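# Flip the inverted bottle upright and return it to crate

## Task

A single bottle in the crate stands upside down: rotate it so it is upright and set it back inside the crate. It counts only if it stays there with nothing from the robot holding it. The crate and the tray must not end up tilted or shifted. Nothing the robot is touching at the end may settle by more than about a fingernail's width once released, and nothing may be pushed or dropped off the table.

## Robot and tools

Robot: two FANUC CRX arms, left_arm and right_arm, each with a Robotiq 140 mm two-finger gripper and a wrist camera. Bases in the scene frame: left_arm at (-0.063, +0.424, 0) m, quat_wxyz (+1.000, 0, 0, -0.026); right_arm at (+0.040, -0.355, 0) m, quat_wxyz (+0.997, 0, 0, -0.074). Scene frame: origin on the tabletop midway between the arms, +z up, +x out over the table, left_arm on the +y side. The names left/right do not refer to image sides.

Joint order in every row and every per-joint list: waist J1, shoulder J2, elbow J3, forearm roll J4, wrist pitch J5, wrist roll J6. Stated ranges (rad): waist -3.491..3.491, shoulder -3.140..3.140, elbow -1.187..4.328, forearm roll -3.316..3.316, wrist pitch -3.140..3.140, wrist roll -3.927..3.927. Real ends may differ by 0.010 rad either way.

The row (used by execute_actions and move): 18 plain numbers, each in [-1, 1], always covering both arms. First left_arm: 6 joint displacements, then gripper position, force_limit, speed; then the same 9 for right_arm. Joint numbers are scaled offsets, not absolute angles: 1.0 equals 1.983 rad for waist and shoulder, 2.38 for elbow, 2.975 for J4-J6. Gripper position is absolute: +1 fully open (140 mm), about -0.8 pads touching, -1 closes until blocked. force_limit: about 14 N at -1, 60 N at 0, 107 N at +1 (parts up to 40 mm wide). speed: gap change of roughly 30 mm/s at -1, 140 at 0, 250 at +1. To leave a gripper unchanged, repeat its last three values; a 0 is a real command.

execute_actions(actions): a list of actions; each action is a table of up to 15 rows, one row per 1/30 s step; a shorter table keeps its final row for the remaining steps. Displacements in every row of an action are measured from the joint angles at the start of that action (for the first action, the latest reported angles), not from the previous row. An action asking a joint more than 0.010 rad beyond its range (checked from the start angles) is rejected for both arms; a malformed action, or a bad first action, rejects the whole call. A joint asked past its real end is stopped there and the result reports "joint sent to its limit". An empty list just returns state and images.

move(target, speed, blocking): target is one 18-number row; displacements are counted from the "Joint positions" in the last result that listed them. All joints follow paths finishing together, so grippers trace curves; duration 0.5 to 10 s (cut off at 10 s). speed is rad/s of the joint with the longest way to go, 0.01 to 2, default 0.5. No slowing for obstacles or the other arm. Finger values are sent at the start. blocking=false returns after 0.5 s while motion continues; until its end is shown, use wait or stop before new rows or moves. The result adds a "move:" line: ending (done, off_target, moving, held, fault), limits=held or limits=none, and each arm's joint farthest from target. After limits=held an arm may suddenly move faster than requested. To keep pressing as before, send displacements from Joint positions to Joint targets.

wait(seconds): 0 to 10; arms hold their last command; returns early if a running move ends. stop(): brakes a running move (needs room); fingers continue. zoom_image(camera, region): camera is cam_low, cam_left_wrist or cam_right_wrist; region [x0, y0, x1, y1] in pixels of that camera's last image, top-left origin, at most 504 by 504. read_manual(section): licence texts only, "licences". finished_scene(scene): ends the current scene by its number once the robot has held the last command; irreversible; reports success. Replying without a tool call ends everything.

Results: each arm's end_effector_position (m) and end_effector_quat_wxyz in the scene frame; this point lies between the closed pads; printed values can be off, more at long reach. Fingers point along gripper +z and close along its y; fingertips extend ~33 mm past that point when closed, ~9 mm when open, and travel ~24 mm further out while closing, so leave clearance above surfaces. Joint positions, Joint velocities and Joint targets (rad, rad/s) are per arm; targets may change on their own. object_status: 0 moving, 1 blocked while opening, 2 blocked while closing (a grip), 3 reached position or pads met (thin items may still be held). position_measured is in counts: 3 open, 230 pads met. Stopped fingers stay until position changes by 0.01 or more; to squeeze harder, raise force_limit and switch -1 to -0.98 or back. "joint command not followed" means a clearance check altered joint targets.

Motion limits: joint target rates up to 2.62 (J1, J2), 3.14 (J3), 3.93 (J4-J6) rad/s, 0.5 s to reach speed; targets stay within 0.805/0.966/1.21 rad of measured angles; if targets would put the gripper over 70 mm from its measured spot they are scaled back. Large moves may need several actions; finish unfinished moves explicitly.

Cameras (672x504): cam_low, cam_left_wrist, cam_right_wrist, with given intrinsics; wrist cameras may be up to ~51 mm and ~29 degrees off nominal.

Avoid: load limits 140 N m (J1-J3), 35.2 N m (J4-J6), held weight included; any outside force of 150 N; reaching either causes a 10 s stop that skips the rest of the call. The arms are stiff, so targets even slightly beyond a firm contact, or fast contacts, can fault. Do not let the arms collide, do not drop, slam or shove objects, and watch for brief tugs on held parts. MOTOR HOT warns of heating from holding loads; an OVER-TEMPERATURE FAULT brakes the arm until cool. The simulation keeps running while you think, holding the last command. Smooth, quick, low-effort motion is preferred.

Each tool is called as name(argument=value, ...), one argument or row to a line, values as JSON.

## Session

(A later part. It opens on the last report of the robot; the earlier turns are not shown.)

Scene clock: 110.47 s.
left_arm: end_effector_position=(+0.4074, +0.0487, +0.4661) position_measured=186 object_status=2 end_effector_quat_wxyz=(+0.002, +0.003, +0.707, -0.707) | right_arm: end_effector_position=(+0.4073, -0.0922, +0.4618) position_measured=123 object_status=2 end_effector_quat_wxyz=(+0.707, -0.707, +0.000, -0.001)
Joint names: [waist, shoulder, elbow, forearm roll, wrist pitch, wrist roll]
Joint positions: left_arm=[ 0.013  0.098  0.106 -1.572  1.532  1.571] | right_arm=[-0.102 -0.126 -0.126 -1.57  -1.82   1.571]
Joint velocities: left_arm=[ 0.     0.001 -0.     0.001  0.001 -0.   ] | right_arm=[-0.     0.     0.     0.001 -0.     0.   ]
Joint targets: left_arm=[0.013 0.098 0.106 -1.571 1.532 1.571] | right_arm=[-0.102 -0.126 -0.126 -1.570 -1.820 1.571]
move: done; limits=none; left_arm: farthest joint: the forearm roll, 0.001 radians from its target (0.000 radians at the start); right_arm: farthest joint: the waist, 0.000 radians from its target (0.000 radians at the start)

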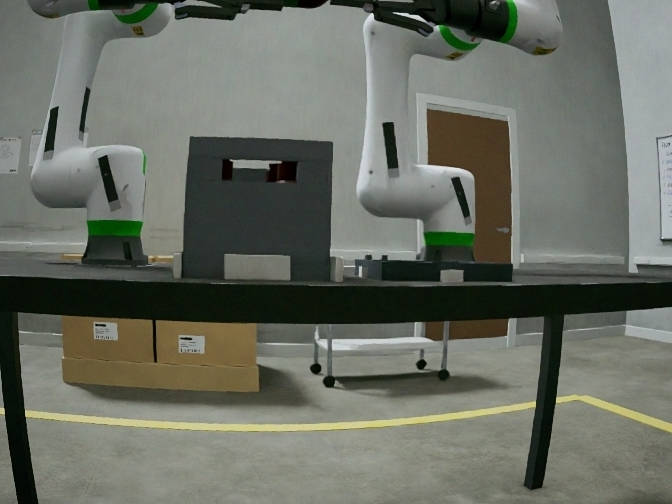

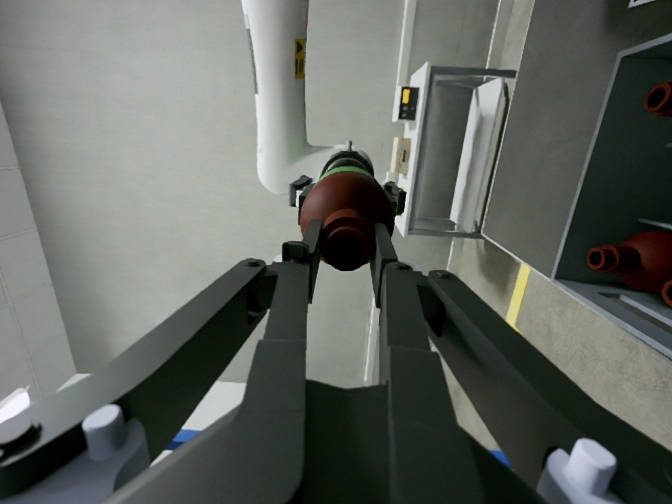

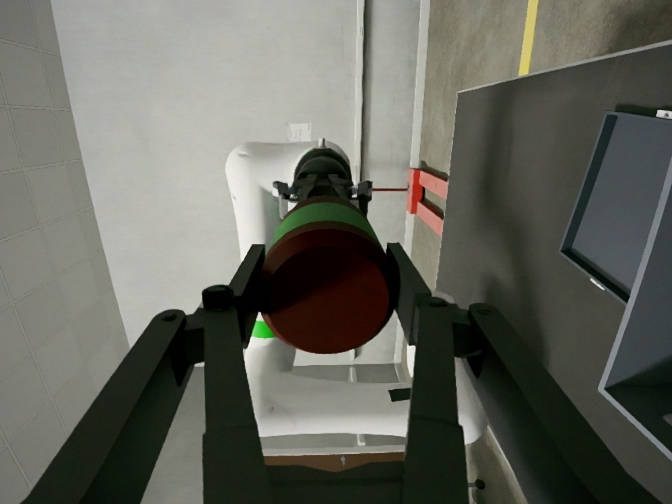

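move(
  target=[0,0,0,0,0,0,-1,0.6,-0.6,0,0,0,0,0,0,1,0,0],
)

move(
  target=[0,0,0,0,0,0,-1,0.6,-0.6,-0.227,0,0,0,-0.151,0,1,0,0],
)

move(
  target=[0,0.102,0.2916,-0.5277,0.181,0,-1,0.6,-0.6,-0.25,0,0,0,0.15,0,1,0,0],
  speed=0.7,
)

move(
  target=[-0.5605,0.0714,0.0106,0,-0.039,-0.1415,-1,0.6,-0.6,0,0,0,0,0,0,1,0,0],
  speed=0.6,
)

Scene clock: 122.87 s.
left_arm: end_effector_position=(+0.4074, +0.0487, +0.4661) position_measured=186 object_status=2 end_effector_quat_wxyz=(+0.002, +0.003, +0.707, -0.707) | right_arm: end_effector_position=(+0.4073, -0.0922, +0.4618) position_measured=3 object_status=3 end_effector_quat_wxyz=(+0.707, -0.707, +0.000, -0.001)
Joint names: [waist, shoulder, elbow, forearm roll, wrist pitch, wrist roll]
Joint positions: left_arm=[ 0.013  0.098  0.106 -1.572  1.532  1.571] | right_arm=[-0.102 -0.126 -0.126 -1.57  -1.82   1.571]
Joint velocities: left_arm=[-0.001 -0.001  0.     0.    -0.001 -0.   ] | right_arm=[-0.     0.    -0.     0.    -0.001  0.001]
Joint targets: left_arm=[0.013 0.098 0.106 -1.572 1.532 1.571] | right_arm=[-0.102 -0.126 -0.126 -1.570 -1.820 1.571]
move: done; limits=none; left_arm: farthest joint: the waist, 0.000 radians from its target (0.000 radians at the start); right_arm: farthest joint: the waist, 0.000 radians from its target (0.000 radians at the start)

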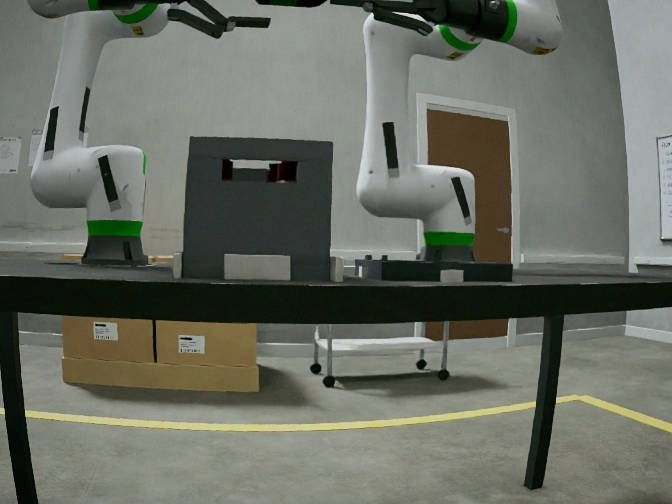

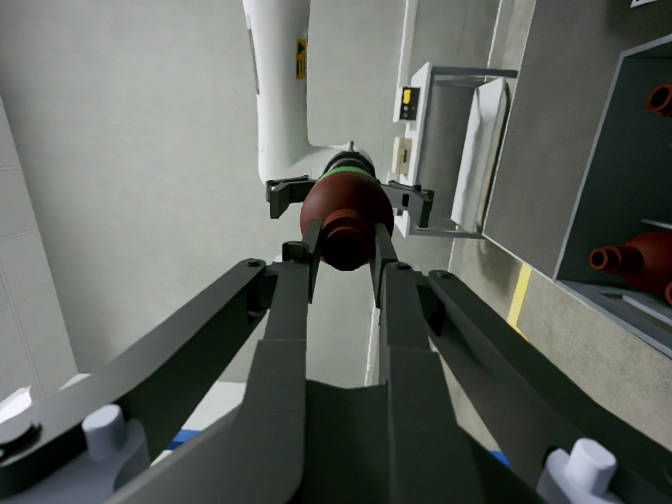

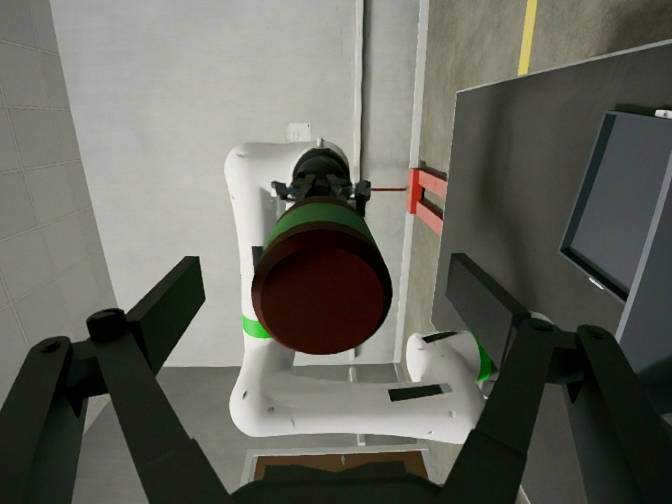

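Scene clock: 124.20 s.
left_arm: end_effector_position=(+0.4074, +0.0487, +0.4661) position_measured=186 object_status=2 end_effector_quat_wxyz=(+0.002, +0.003, +0.707, -0.707) | right_arm: end_effector_position=(+0.3302, -0.2423, +0.4617) position_measured=3 object_status=3 end_effector_quat_wxyz=(+0.707, -0.707, +0.001, -0.001)
Joint names: [waist, shoulder, elbow, forearm roll, wrist pitch, wrist roll]
Joint positions: left_arm=[ 0.013  0.098  0.106 -1.572  1.532  1.571] | right_arm=[-0.552 -0.126 -0.126 -1.571 -2.269  1.571]
Joint velocities: left_arm=[-0.  0. -0. -0. -0. -0.] | right_arm=[ 0.     0.001 -0.001 -0.     0.     0.001]
Joint targets: left_arm=[0.013 0.098 0.106 -1.572 1.532 1.571] | right_arm=[-0.552 -0.126 -0.126 -1.570 -2.269 1.571]
move: done; limits=none; left_arm: farthest joint: the waist, 0.000 radians from its target (0.000 radians at the start); right_arm: farthest joint: the forearm roll, 0.001 radians from its target (0.000 radians at the start)

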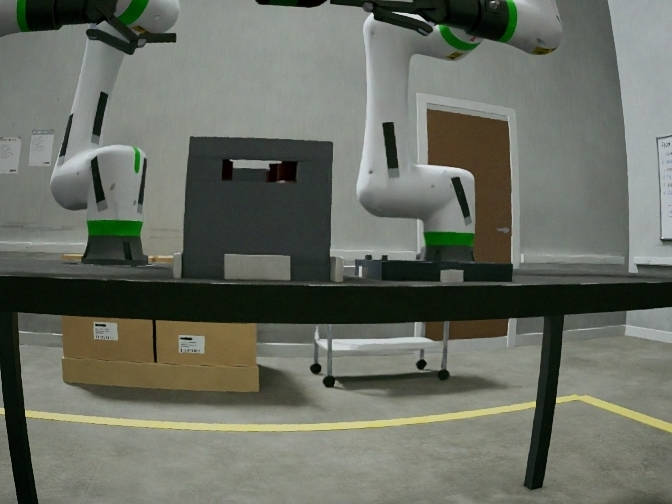

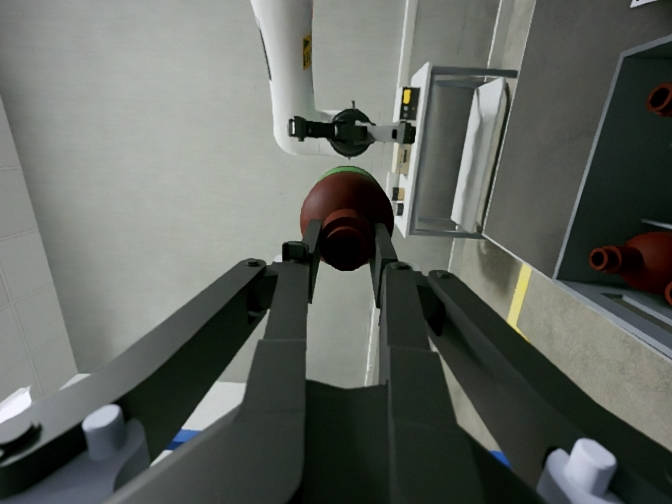

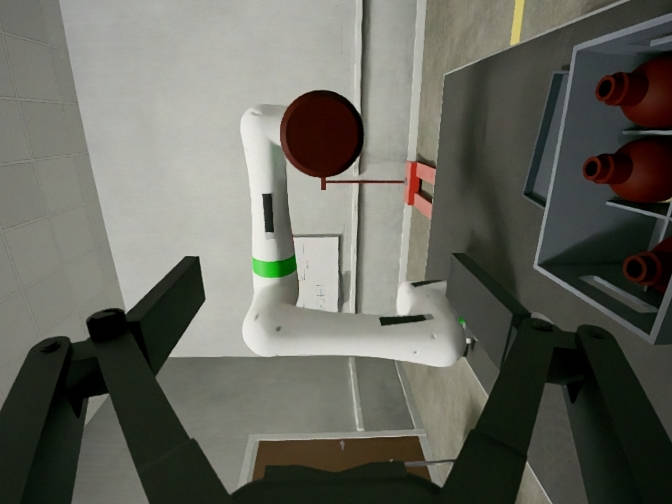

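Scene clock: 126.87 s.
left_arm: end_effector_position=(+0.4403, +0.5339, +0.4258) position_measured=186 object_status=2 end_effector_quat_wxyz=(-0.000, +0.020, +1.000, -0.000) | right_arm: end_effector_position=(+0.4672, -0.4980, +0.4618) position_measured=3 object_status=3 end_effector_quat_wxyz=(+0.629, -0.630, +0.322, -0.322)
Joint names: [waist, shoulder, elbow, forearm roll, wrist pitch, wrist roll]
Joint positions: left_arm=[ 0.013  0.301  0.8   -3.141  2.071  1.571] | right_arm=[-1.048 -0.126 -0.126 -1.571 -1.823  1.571]
Joint velocities: left_arm=[-0.001 -0.001 -0.     0.001  0.001 -0.002] | right_arm=[ 0.  0.  0. -0.  0.  0.]
Joint targets: left_arm=[0.013 0.301 0.800 -3.141 2.071 1.571] | right_arm=[-1.048 -0.126 -0.126 -1.571 -1.823 1.571]
move: done; limits=none; left_arm: farthest joint: the shoulder, 0.001 radians from its target (0.202 radians at the start); right_arm: farthest joint: the waist, 0.000 radians from its target (0.496 radians at the start)

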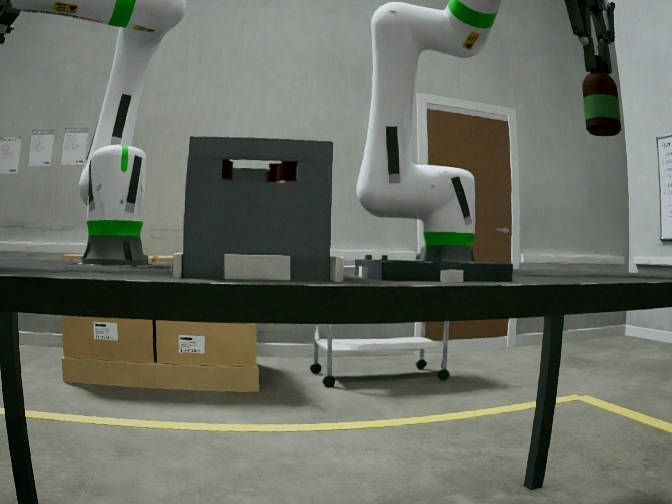

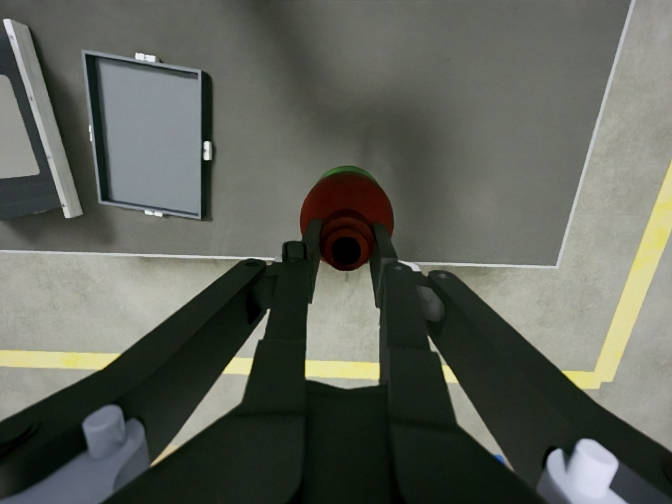

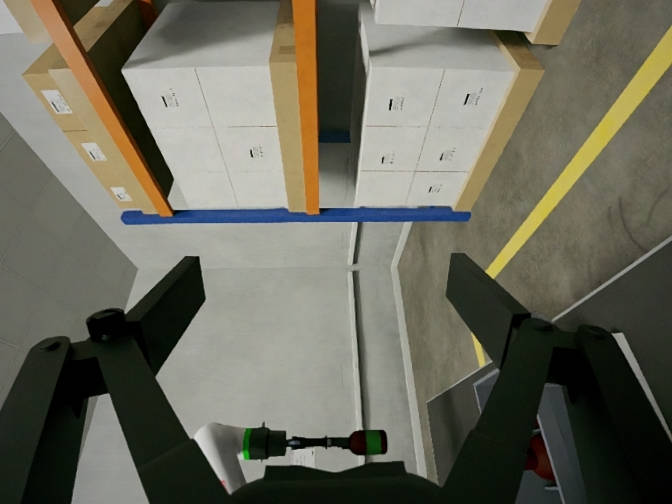

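Scene clock: 129.17 s.
left_arm: end_effector_position=(+0.2894, -0.0476, +0.3596) position_measured=186 object_status=2 end_effector_quat_wxyz=(-0.001, +0.707, +0.707, +0.000) | right_arm: end_effector_position=(+0.4672, -0.4980, +0.4618) position_measured=3 object_status=3 end_effector_quat_wxyz=(+0.629, -0.630, +0.322, -0.322)
Joint names: [waist, shoulder, elbow, forearm roll, wrist pitch, wrist roll]
Joint positions: left_arm=[-1.098  0.442  0.825 -3.141  1.955  1.15 ] | right_arm=[-1.048 -0.126 -0.126 -1.571 -1.823  1.571]
Joint velocities: left_arm=[-0.001  0.002 -0.    -0.002  0.001 -0.   ] | right_arm=[-0.    -0.001  0.     0.     0.    -0.   ]
Joint targets: left_arm=[-1.098 0.442 0.825 -3.141 1.955 1.150] | right_arm=[-1.048 -0.126 -0.126 -1.571 -1.823 1.571]
move: done; limits=none; left_arm: farthest joint: the waist, 0.000 radians from its target (1.112 radians at the start); right_arm: farthest joint: the waist, 0.000 radians from its target (0.000 radians at the start)

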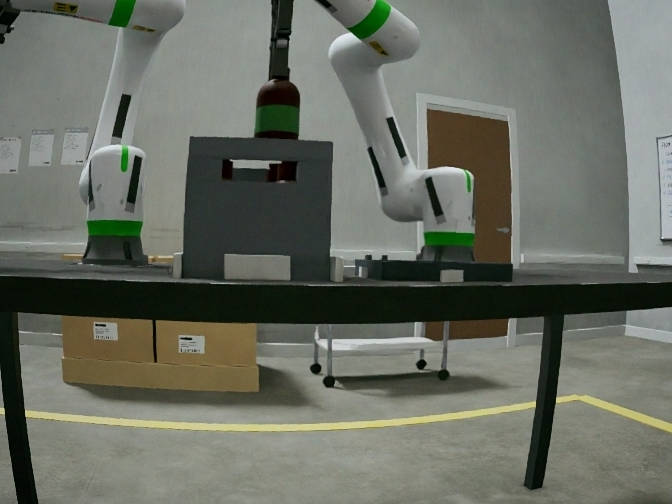

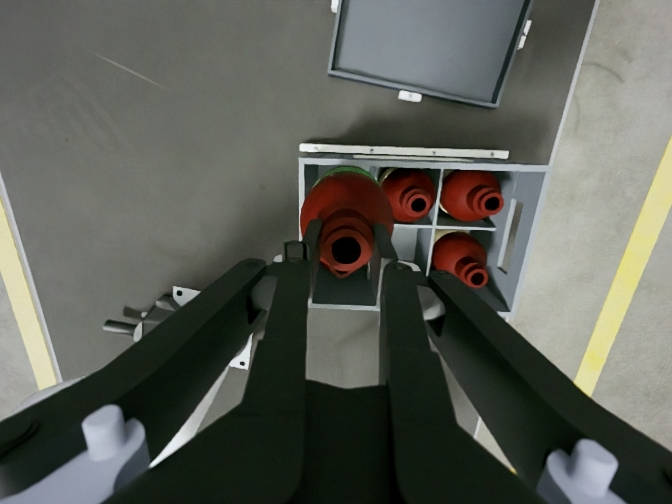

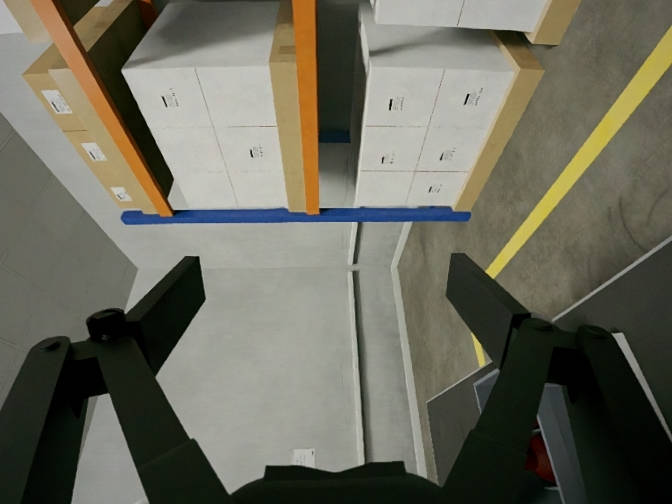

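move(
  target=[0,-0.0288,-0.095,0,-0.0568,0,-1,0.6,-0.6,0,0,0,0,0,0,1,0,0],
  speed=0.2,
)

move(
  target=[0,-0.0107,-0.0616,0,-0.0421,0,-1,0.6,-0.6,0,0,0,0,0,0,1,0,0],
  speed=0.12,
)

Scene clock: 136.43 s.
left_arm: end_effector_position=(+0.2893, -0.0475, +0.2996) position_measured=186 object_status=2 end_effector_quat_wxyz=(-0.001, +0.707, +0.707, -0.000) | right_arm: end_effector_position=(+0.4672, -0.4980, +0.4618) position_measured=3 object_status=3 end_effector_quat_wxyz=(+0.629, -0.630, +0.322, -0.322)
Joint names: [waist, shoulder, elbow, forearm roll, wrist pitch, wrist roll]
Joint positions: left_arm=[-1.098  0.385  0.599 -3.141  1.786  1.15 ] | right_arm=[-1.048 -0.126 -0.126 -1.571 -1.823  1.571]
Joint velocities: left_arm=[-0.    -0.001 -0.    -0.    -0.     0.   ] | right_arm=[ 0.     0.001  0.     0.     0.001 -0.001]
Joint targets: left_arm=[-1.098 0.385 0.599 -3.141 1.786 1.150] | right_arm=[-1.048 -0.126 -0.126 -1.571 -1.823 1.571]
move: done; limits=none; left_arm: farthest joint: the waist, 0.000 radians from its target (0.000 radians at the start); right_arm: farthest joint: the waist, 0.000 radians from its target (0.000 radians at the start)

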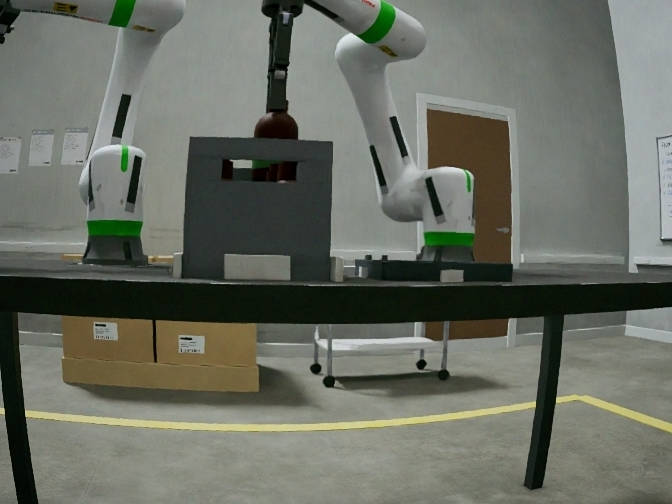

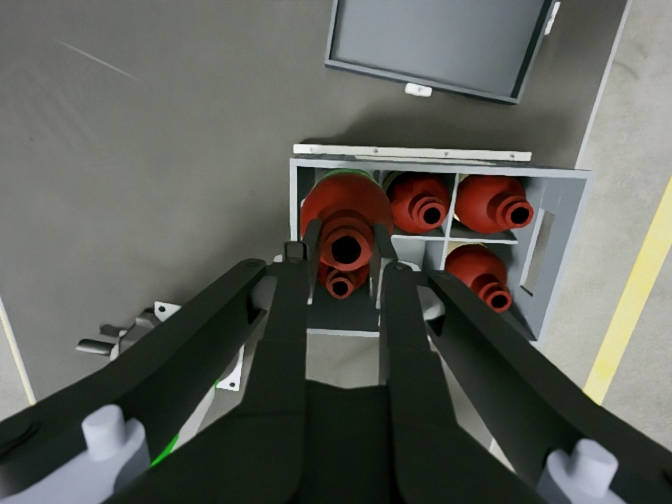

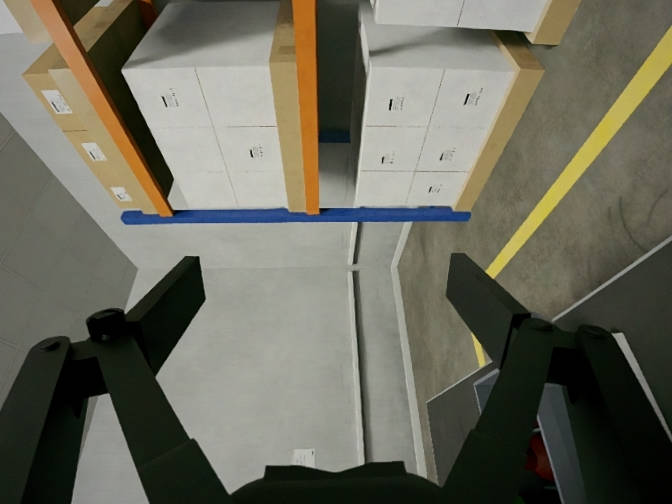

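Scene clock: 137.93 s.
left_arm: end_effector_position=(+0.2893, -0.0475, +0.2496) position_measured=186 object_status=2 end_effector_quat_wxyz=(-0.001, +0.707, +0.707, +0.000) | right_arm: end_effector_position=(+0.4672, -0.4980, +0.4618) position_measured=3 object_status=3 end_effector_quat_wxyz=(+0.629, -0.630, +0.322, -0.322)
Joint names: [waist, shoulder, elbow, forearm roll, wrist pitch, wrist roll]
Joint positions: left_arm=[-1.098  0.364  0.453 -3.141  1.66   1.15 ] | right_arm=[-1.048 -0.126 -0.126 -1.571 -1.823  1.571]
Joint velocities: left_arm=[ 0.     0.    -0.    -0.001 -0.    -0.   ] | right_arm=[ 0.    -0.001  0.     0.     0.001 -0.   ]
Joint targets: left_arm=[-1.098 0.364 0.453 -3.141 1.660 1.150] | right_arm=[-1.048 -0.126 -0.126 -1.571 -1.823 1.571]
move: done; limits=none; left_arm: farthest joint: the waist, 0.000 radians from its target (0.000 radians at the start); right_arm: farthest joint: the waist, 0.000 radians from its target (0.000 radians at the start)

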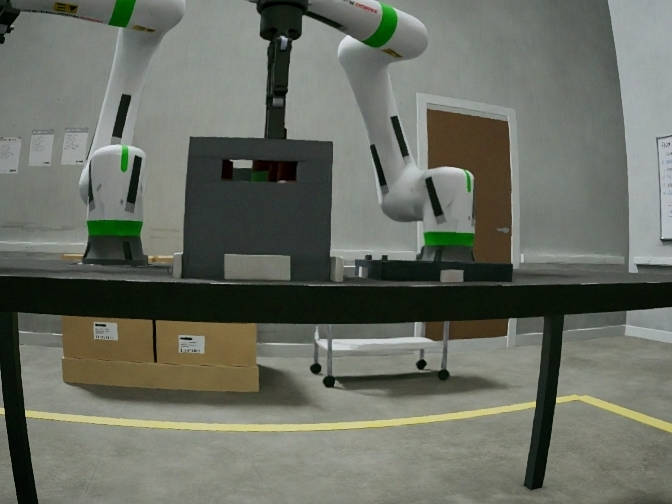

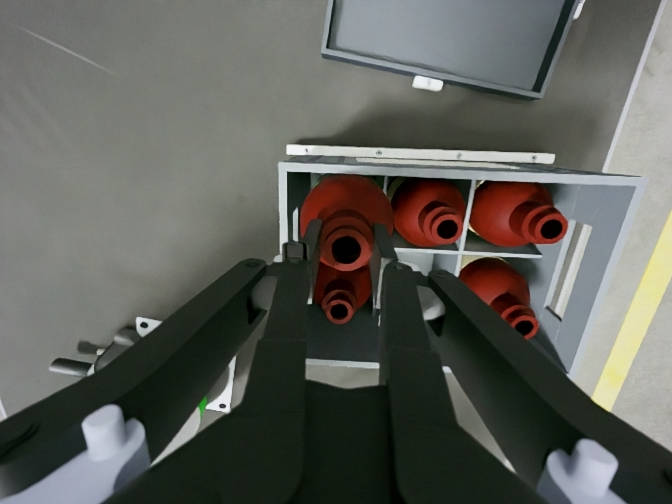

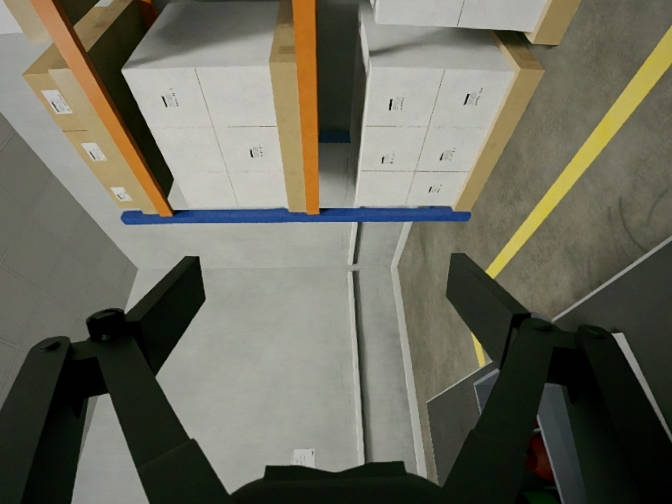

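move(
  target=[0,0.0025,0.002,0,0,0,-1,0.6,-0.6,0,0,0,0,0,0,1,0,0],
)

move(
  target=[0,-0.002,-0.0512,0,-0.0396,0,-1,0.6,-0.6,0,0,0,0,0,0,1,0,0],
  speed=0.08,
)

move(
  target=[0,0.0022,-0.025,0,-0.0214,0,-1,0.6,-0.6,0,0,0,0,0,0,1,0,0],
  speed=0.06,
)

Scene clock: 148.57 s.
left_arm: end_effector_position=(+0.2900, -0.0491, +0.2487) position_measured=186 object_status=2 end_effector_quat_wxyz=(-0.001, +0.707, +0.707, +0.000) | right_arm: end_effector_position=(+0.4672, -0.4980, +0.4618) position_measured=3 object_status=3 end_effector_quat_wxyz=(+0.629, -0.630, +0.322, -0.322)
Joint names: [waist, shoulder, elbow, forearm roll, wrist pitch, wrist roll]
Joint positions: left_arm=[-1.098  0.369  0.457 -3.141  1.66   1.15 ] | right_arm=[-1.048 -0.126 -0.126 -1.571 -1.823  1.571]
Joint velocities: left_arm=[-0.     0.     0.     0.001  0.001  0.   ] | right_arm=[ 0.     0.    -0.     0.     0.001  0.   ]
Joint targets: left_arm=[-1.098 0.369 0.457 -3.141 1.660 1.150] | right_arm=[-1.048 -0.126 -0.126 -1.571 -1.823 1.571]
move: done; limits=none; left_arm: farthest joint: the waist, 0.000 radians from its target (0.000 radians at the start); right_arm: farthest joint: the waist, 0.000 radians from its target (0.000 radians at the start)

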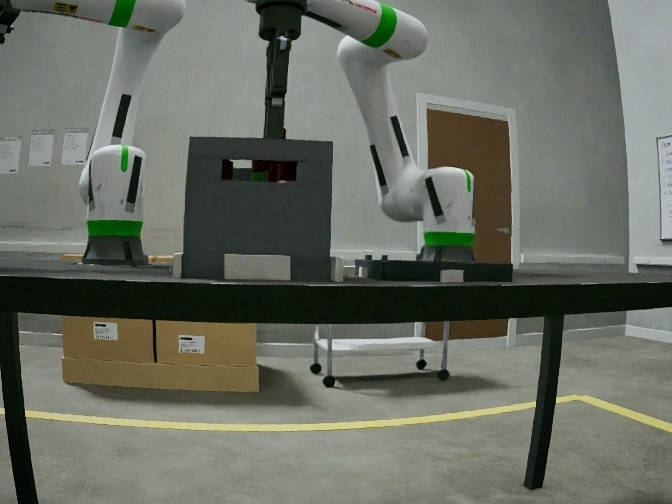

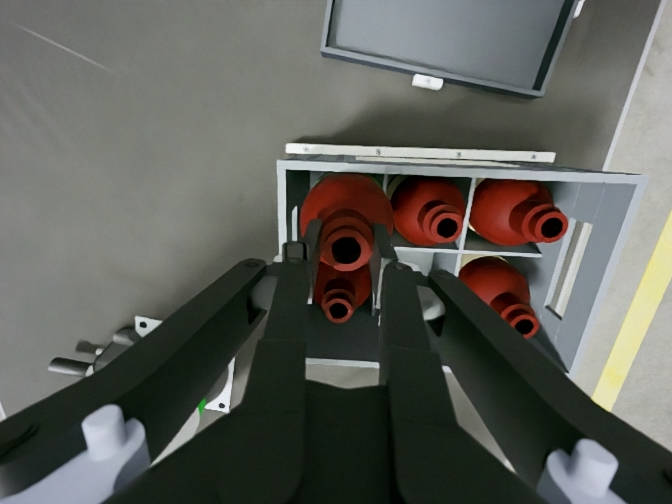

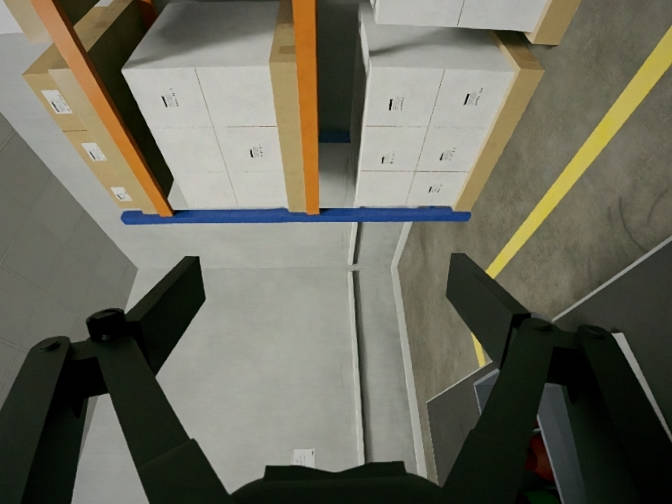

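Scene clock: 150.37 s.
left_arm: end_effector_position=(+0.2900, -0.0491, +0.1987) position_measured=186 object_status=2 end_effector_quat_wxyz=(-0.001, +0.707, +0.707, +0.000) | right_arm: end_effector_position=(+0.4672, -0.4980, +0.4618) position_measured=3 object_status=3 end_effector_quat_wxyz=(+0.629, -0.630, +0.322, -0.322)
Joint names: [waist, shoulder, elbow, forearm roll, wrist pitch, wrist roll]
Joint positions: left_arm=[-1.098  0.365  0.335 -3.141  1.543  1.15 ] | right_arm=[-1.048 -0.126 -0.126 -1.571 -1.823  1.571]
Joint velocities: left_arm=[-0.001 -0.001  0.     0.    -0.001  0.   ] | right_arm=[ 0.002 -0.    -0.     0.    -0.    -0.001]
Joint targets: left_arm=[-1.098 0.365 0.335 -3.141 1.543 1.150] | right_arm=[-1.048 -0.126 -0.126 -1.571 -1.823 1.571]
move: done; limits=none; left_arm: farthest joint: the waist, 0.000 radians from its target (0.000 radians at the start); right_arm: farthest joint: the waist, 0.000 radians from its target (0.000 radians at the start)

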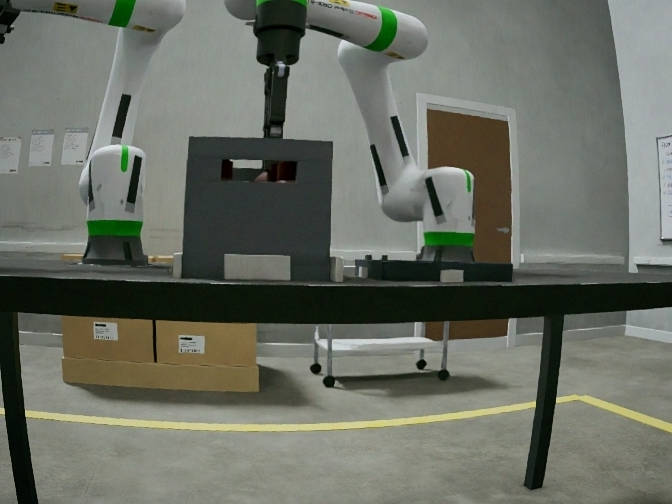

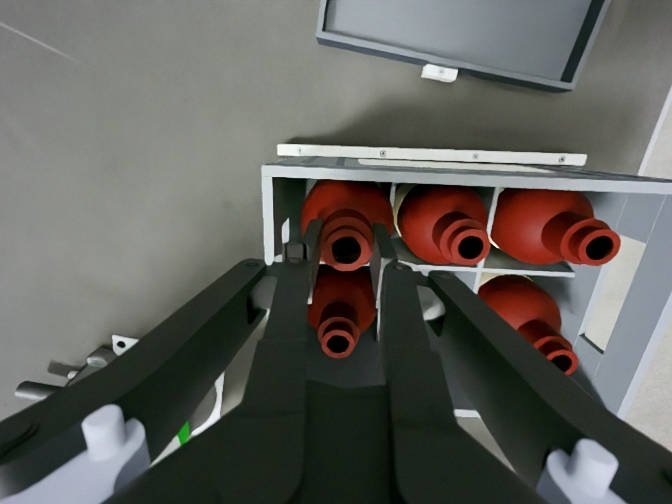

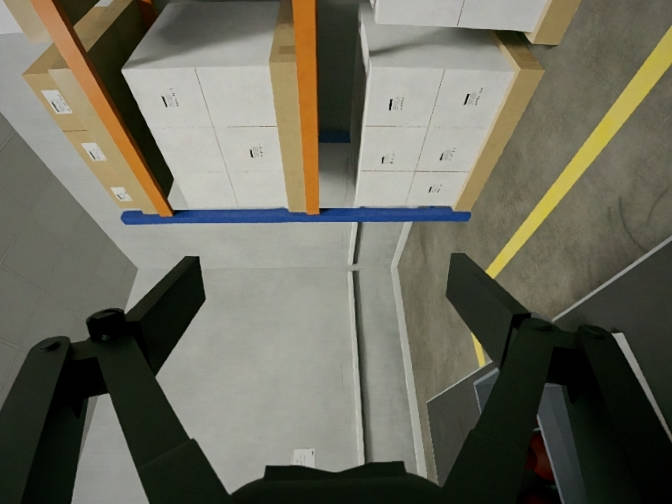

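Scene clock: 151.70 s.
left_arm: end_effector_position=(+0.2900, -0.0490, +0.1706) position_measured=186 object_status=2 end_effector_quat_wxyz=(-0.001, +0.707, +0.707, +0.000) | right_arm: end_effector_position=(+0.4672, -0.4980, +0.4618) position_measured=3 object_status=3 end_effector_quat_wxyz=(+0.629, -0.630, +0.322, -0.322)
Joint names: [waist, shoulder, elbow, forearm roll, wrist pitch, wrist roll]
Joint positions: left_arm=[-1.098  0.369  0.276 -3.141  1.479  1.15 ] | right_arm=[-1.048 -0.126 -0.126 -1.571 -1.823  1.571]
Joint velocities: left_arm=[ 0.001 -0.001  0.    -0.    -0.     0.001] | right_arm=[-0.001  0.001  0.     0.    -0.    -0.001]
Joint targets: left_arm=[-1.098 0.369 0.276 -3.141 1.479 1.150] | right_arm=[-1.048 -0.126 -0.126 -1.571 -1.823 1.571]
move: done; limits=none; left_arm: farthest joint: the waist, 0.000 radians from its target (0.000 radians at the start); right_arm: farthest joint: the waist, 0.000 radians from its target (0.000 radians at the start)

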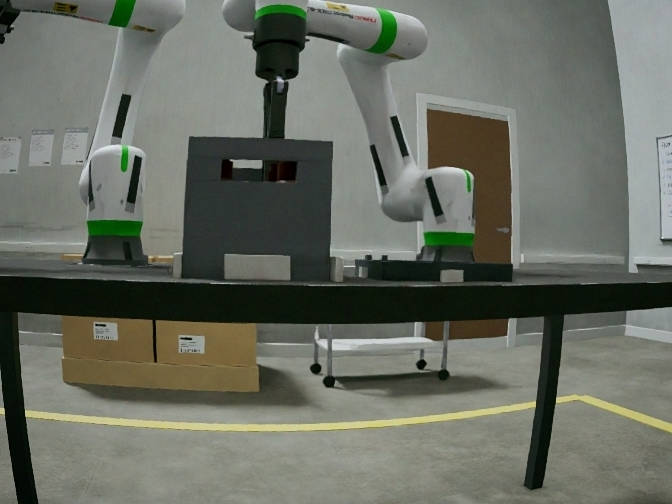

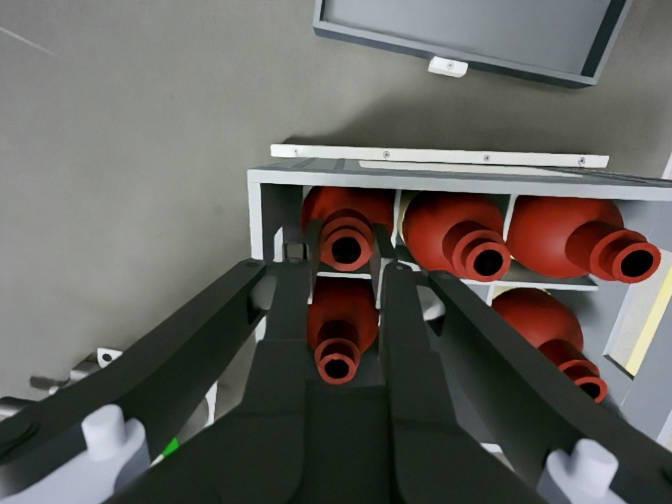

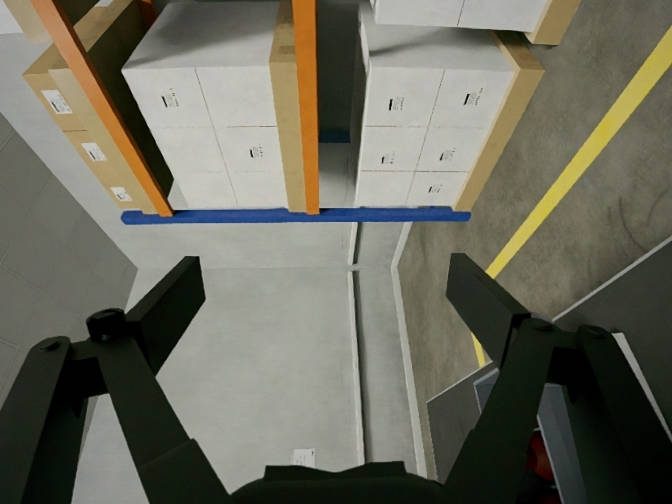

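move(
  target=[0,0,-0.004,0,-0.0032,0,-1,0.6,-0.6,0,0,0,0,0,0,1,0,0],
  speed=0.02,
)

move(
  target=[0,0,0,0,0,0,-0.3,0,-0.5,0,0,0,0,0,0,1,0,0],
)

move(
  target=[0,0,0.08,0,0.064,0,-0.3,0,-0.5,0,0,0,0,0,0,1,0,0],
  speed=0.25,
)

Scene clock: 157.37 s.
left_arm: end_effector_position=(+0.2898, -0.0487, +0.1666) position_measured=186 object_status=2 end_effector_quat_wxyz=(-0.001, +0.707, +0.707, +0.000) | right_arm: end_effector_position=(+0.4672, -0.4980, +0.4618) position_measured=3 object_status=3 end_effector_quat_wxyz=(+0.629, -0.630, +0.322, -0.322)
Joint names: [waist, shoulder, elbow, forearm roll, wrist pitch, wrist roll]
Joint positions: left_arm=[-1.098  0.369  0.266 -3.141  1.469  1.15 ] | right_arm=[-1.048 -0.126 -0.126 -1.571 -1.823  1.571]
Joint velocities: left_arm=[ 0.    -0.     0.     0.001  0.    -0.001] | right_arm=[ 0.     0.001  0.    -0.     0.    -0.   ]
Joint targets: left_arm=[-1.098 0.369 0.266 -3.141 1.469 1.150] | right_arm=[-1.048 -0.126 -0.126 -1.571 -1.823 1.571]
move: done; limits=none; left_arm: farthest joint: the waist, 0.000 radians from its target (0.000 radians at the start); right_arm: farthest joint: the waist, 0.000 radians from its target (0.000 radians at the start)

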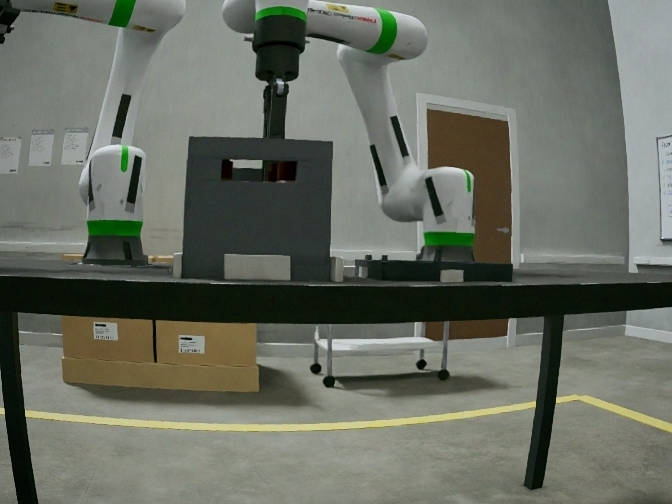

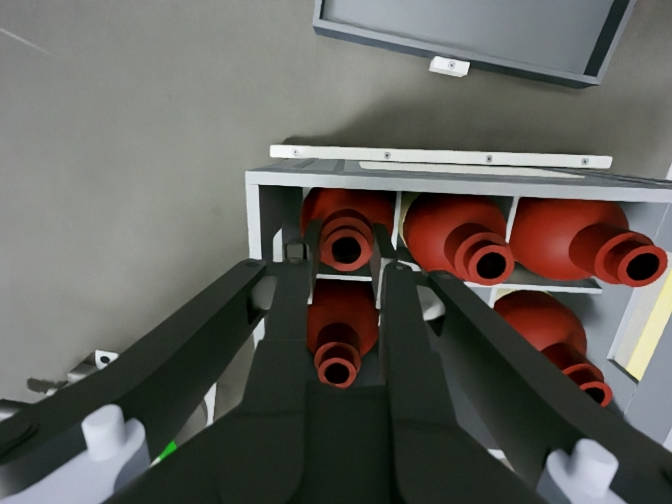

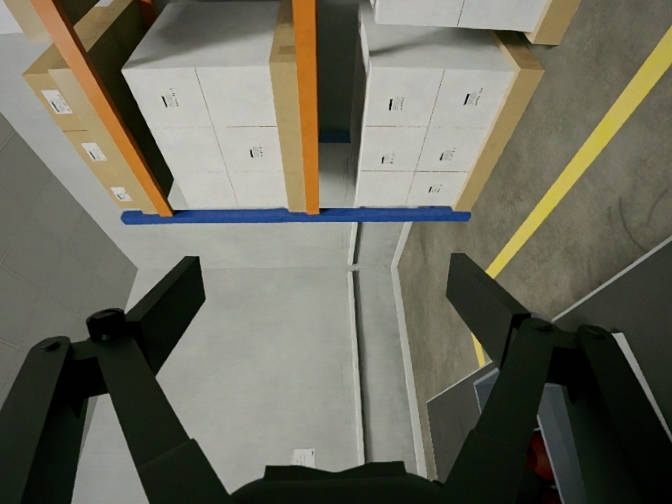

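Scene clock: 157.87 s.
left_arm: end_effector_position=(+0.2898, -0.0486, +0.1666) position_measured=167 object_status=3 end_effector_quat_wxyz=(-0.001, +0.707, +0.707, +0.000) | right_arm: end_effector_position=(+0.4672, -0.4980, +0.4618) position_measured=3 object_status=3 end_effector_quat_wxyz=(+0.629, -0.630, +0.322, -0.322)
Joint names: [waist, shoulder, elbow, forearm roll, wrist pitch, wrist roll]
Joint positions: left_arm=[-1.098  0.369  0.266 -3.141  1.469  1.15 ] | right_arm=[-1.048 -0.126 -0.126 -1.571 -1.823  1.571]
Joint velocities: left_arm=[-0.002 -0.002 -0.    -0.001  0.001  0.002] | right_arm=[-0.001 -0.001  0.    -0.    -0.001 -0.001]
Joint targets: left_arm=[-1.098 0.369 0.266 -3.141 1.469 1.150] | right_arm=[-1.048 -0.126 -0.126 -1.571 -1.823 1.571]
move: done; limits=none; left_arm: farthest joint: the waist, 0.000 radians from its target (0.000 radians at the start); right_arm: farthest joint: the waist, 0.000 radians from its target (0.000 radians at the start)

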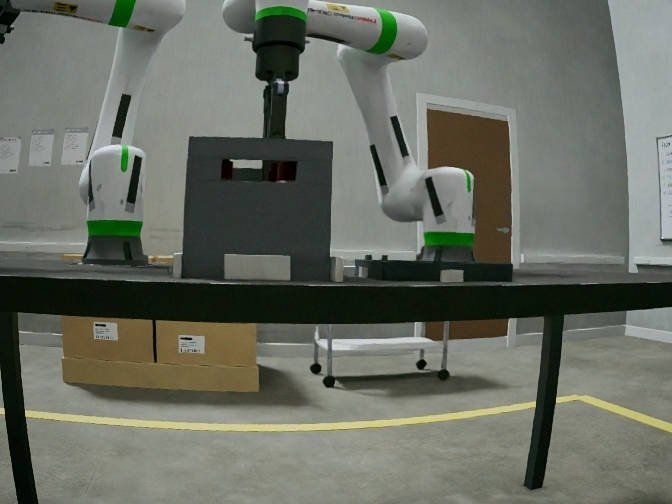

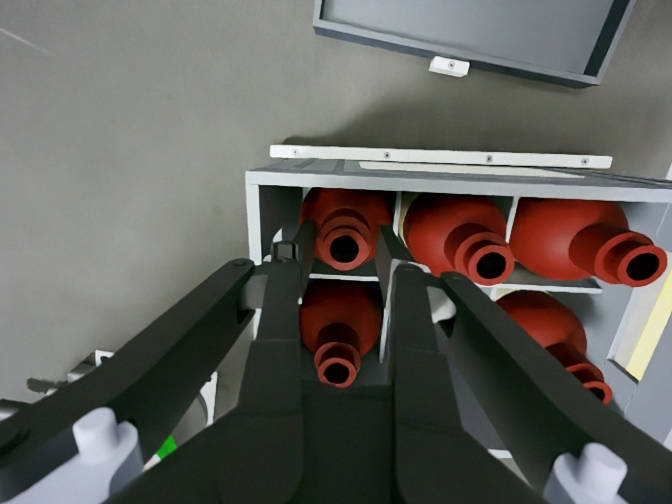

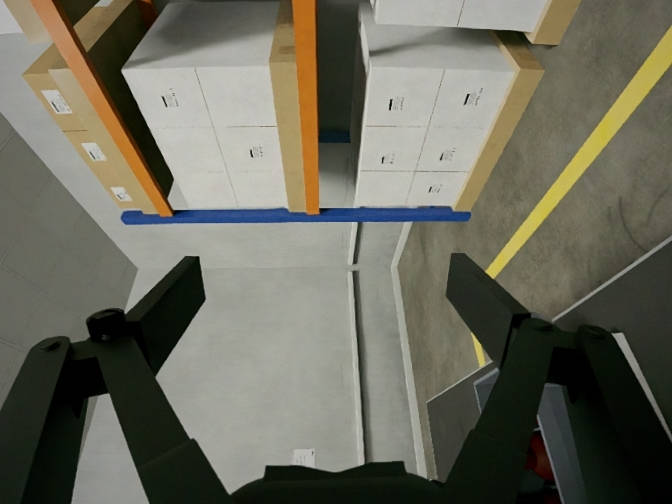

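Scene clock: 158.97 s.
left_arm: end_effector_position=(+0.2900, -0.0492, +0.2483) position_measured=167 object_status=3 end_effector_quat_wxyz=(-0.001, +0.707, +0.707, +0.000) | right_arm: end_effector_position=(+0.4672, -0.4980, +0.4618) position_measured=3 object_status=3 end_effector_quat_wxyz=(+0.629, -0.630, +0.322, -0.322)
Joint names: [waist, shoulder, elbow, forearm roll, wrist pitch, wrist roll]
Joint positions: left_arm=[-1.098  0.369  0.457 -3.141  1.66   1.15 ] | right_arm=[-1.048 -0.126 -0.126 -1.571 -1.823  1.571]
Joint velocities: left_arm=[ 0.    -0.     0.001 -0.001  0.     0.   ] | right_arm=[-0.001 -0.     0.    -0.    -0.001  0.   ]
Joint targets: left_arm=[-1.098 0.369 0.457 -3.141 1.660 1.150] | right_arm=[-1.048 -0.126 -0.126 -1.571 -1.823 1.571]
move: done; limits=none; left_arm: farthest joint: the waist, 0.000 radians from its target (0.000 radians at the start); right_arm: farthest joint: the waist, 0.000 radians from its target (0.000 radians at the start)

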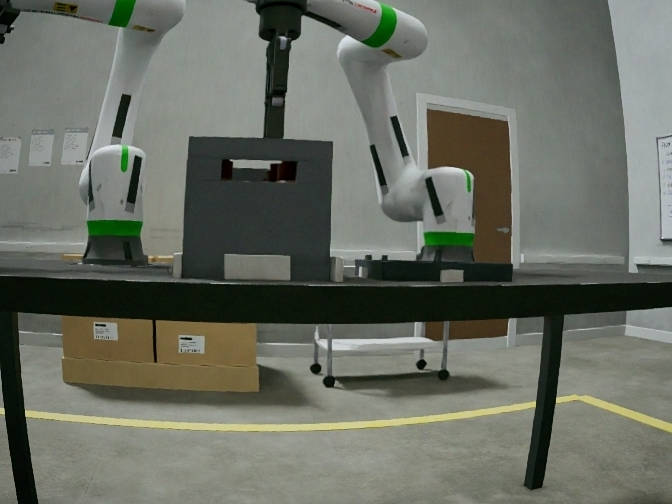

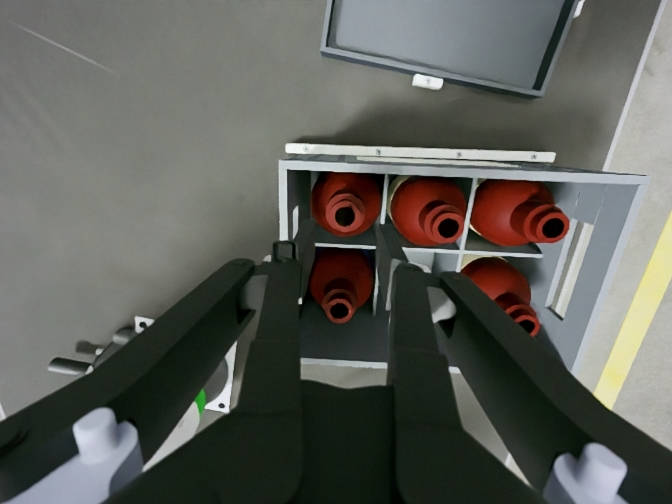

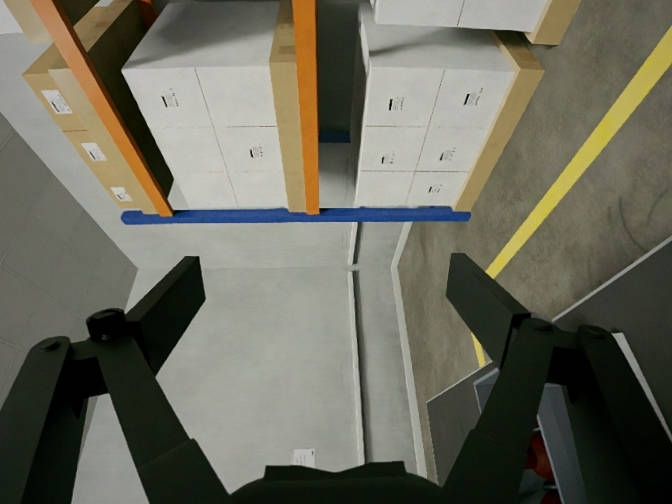

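finished_scene(
  scene=2,
)

The scene is finished: the task was done.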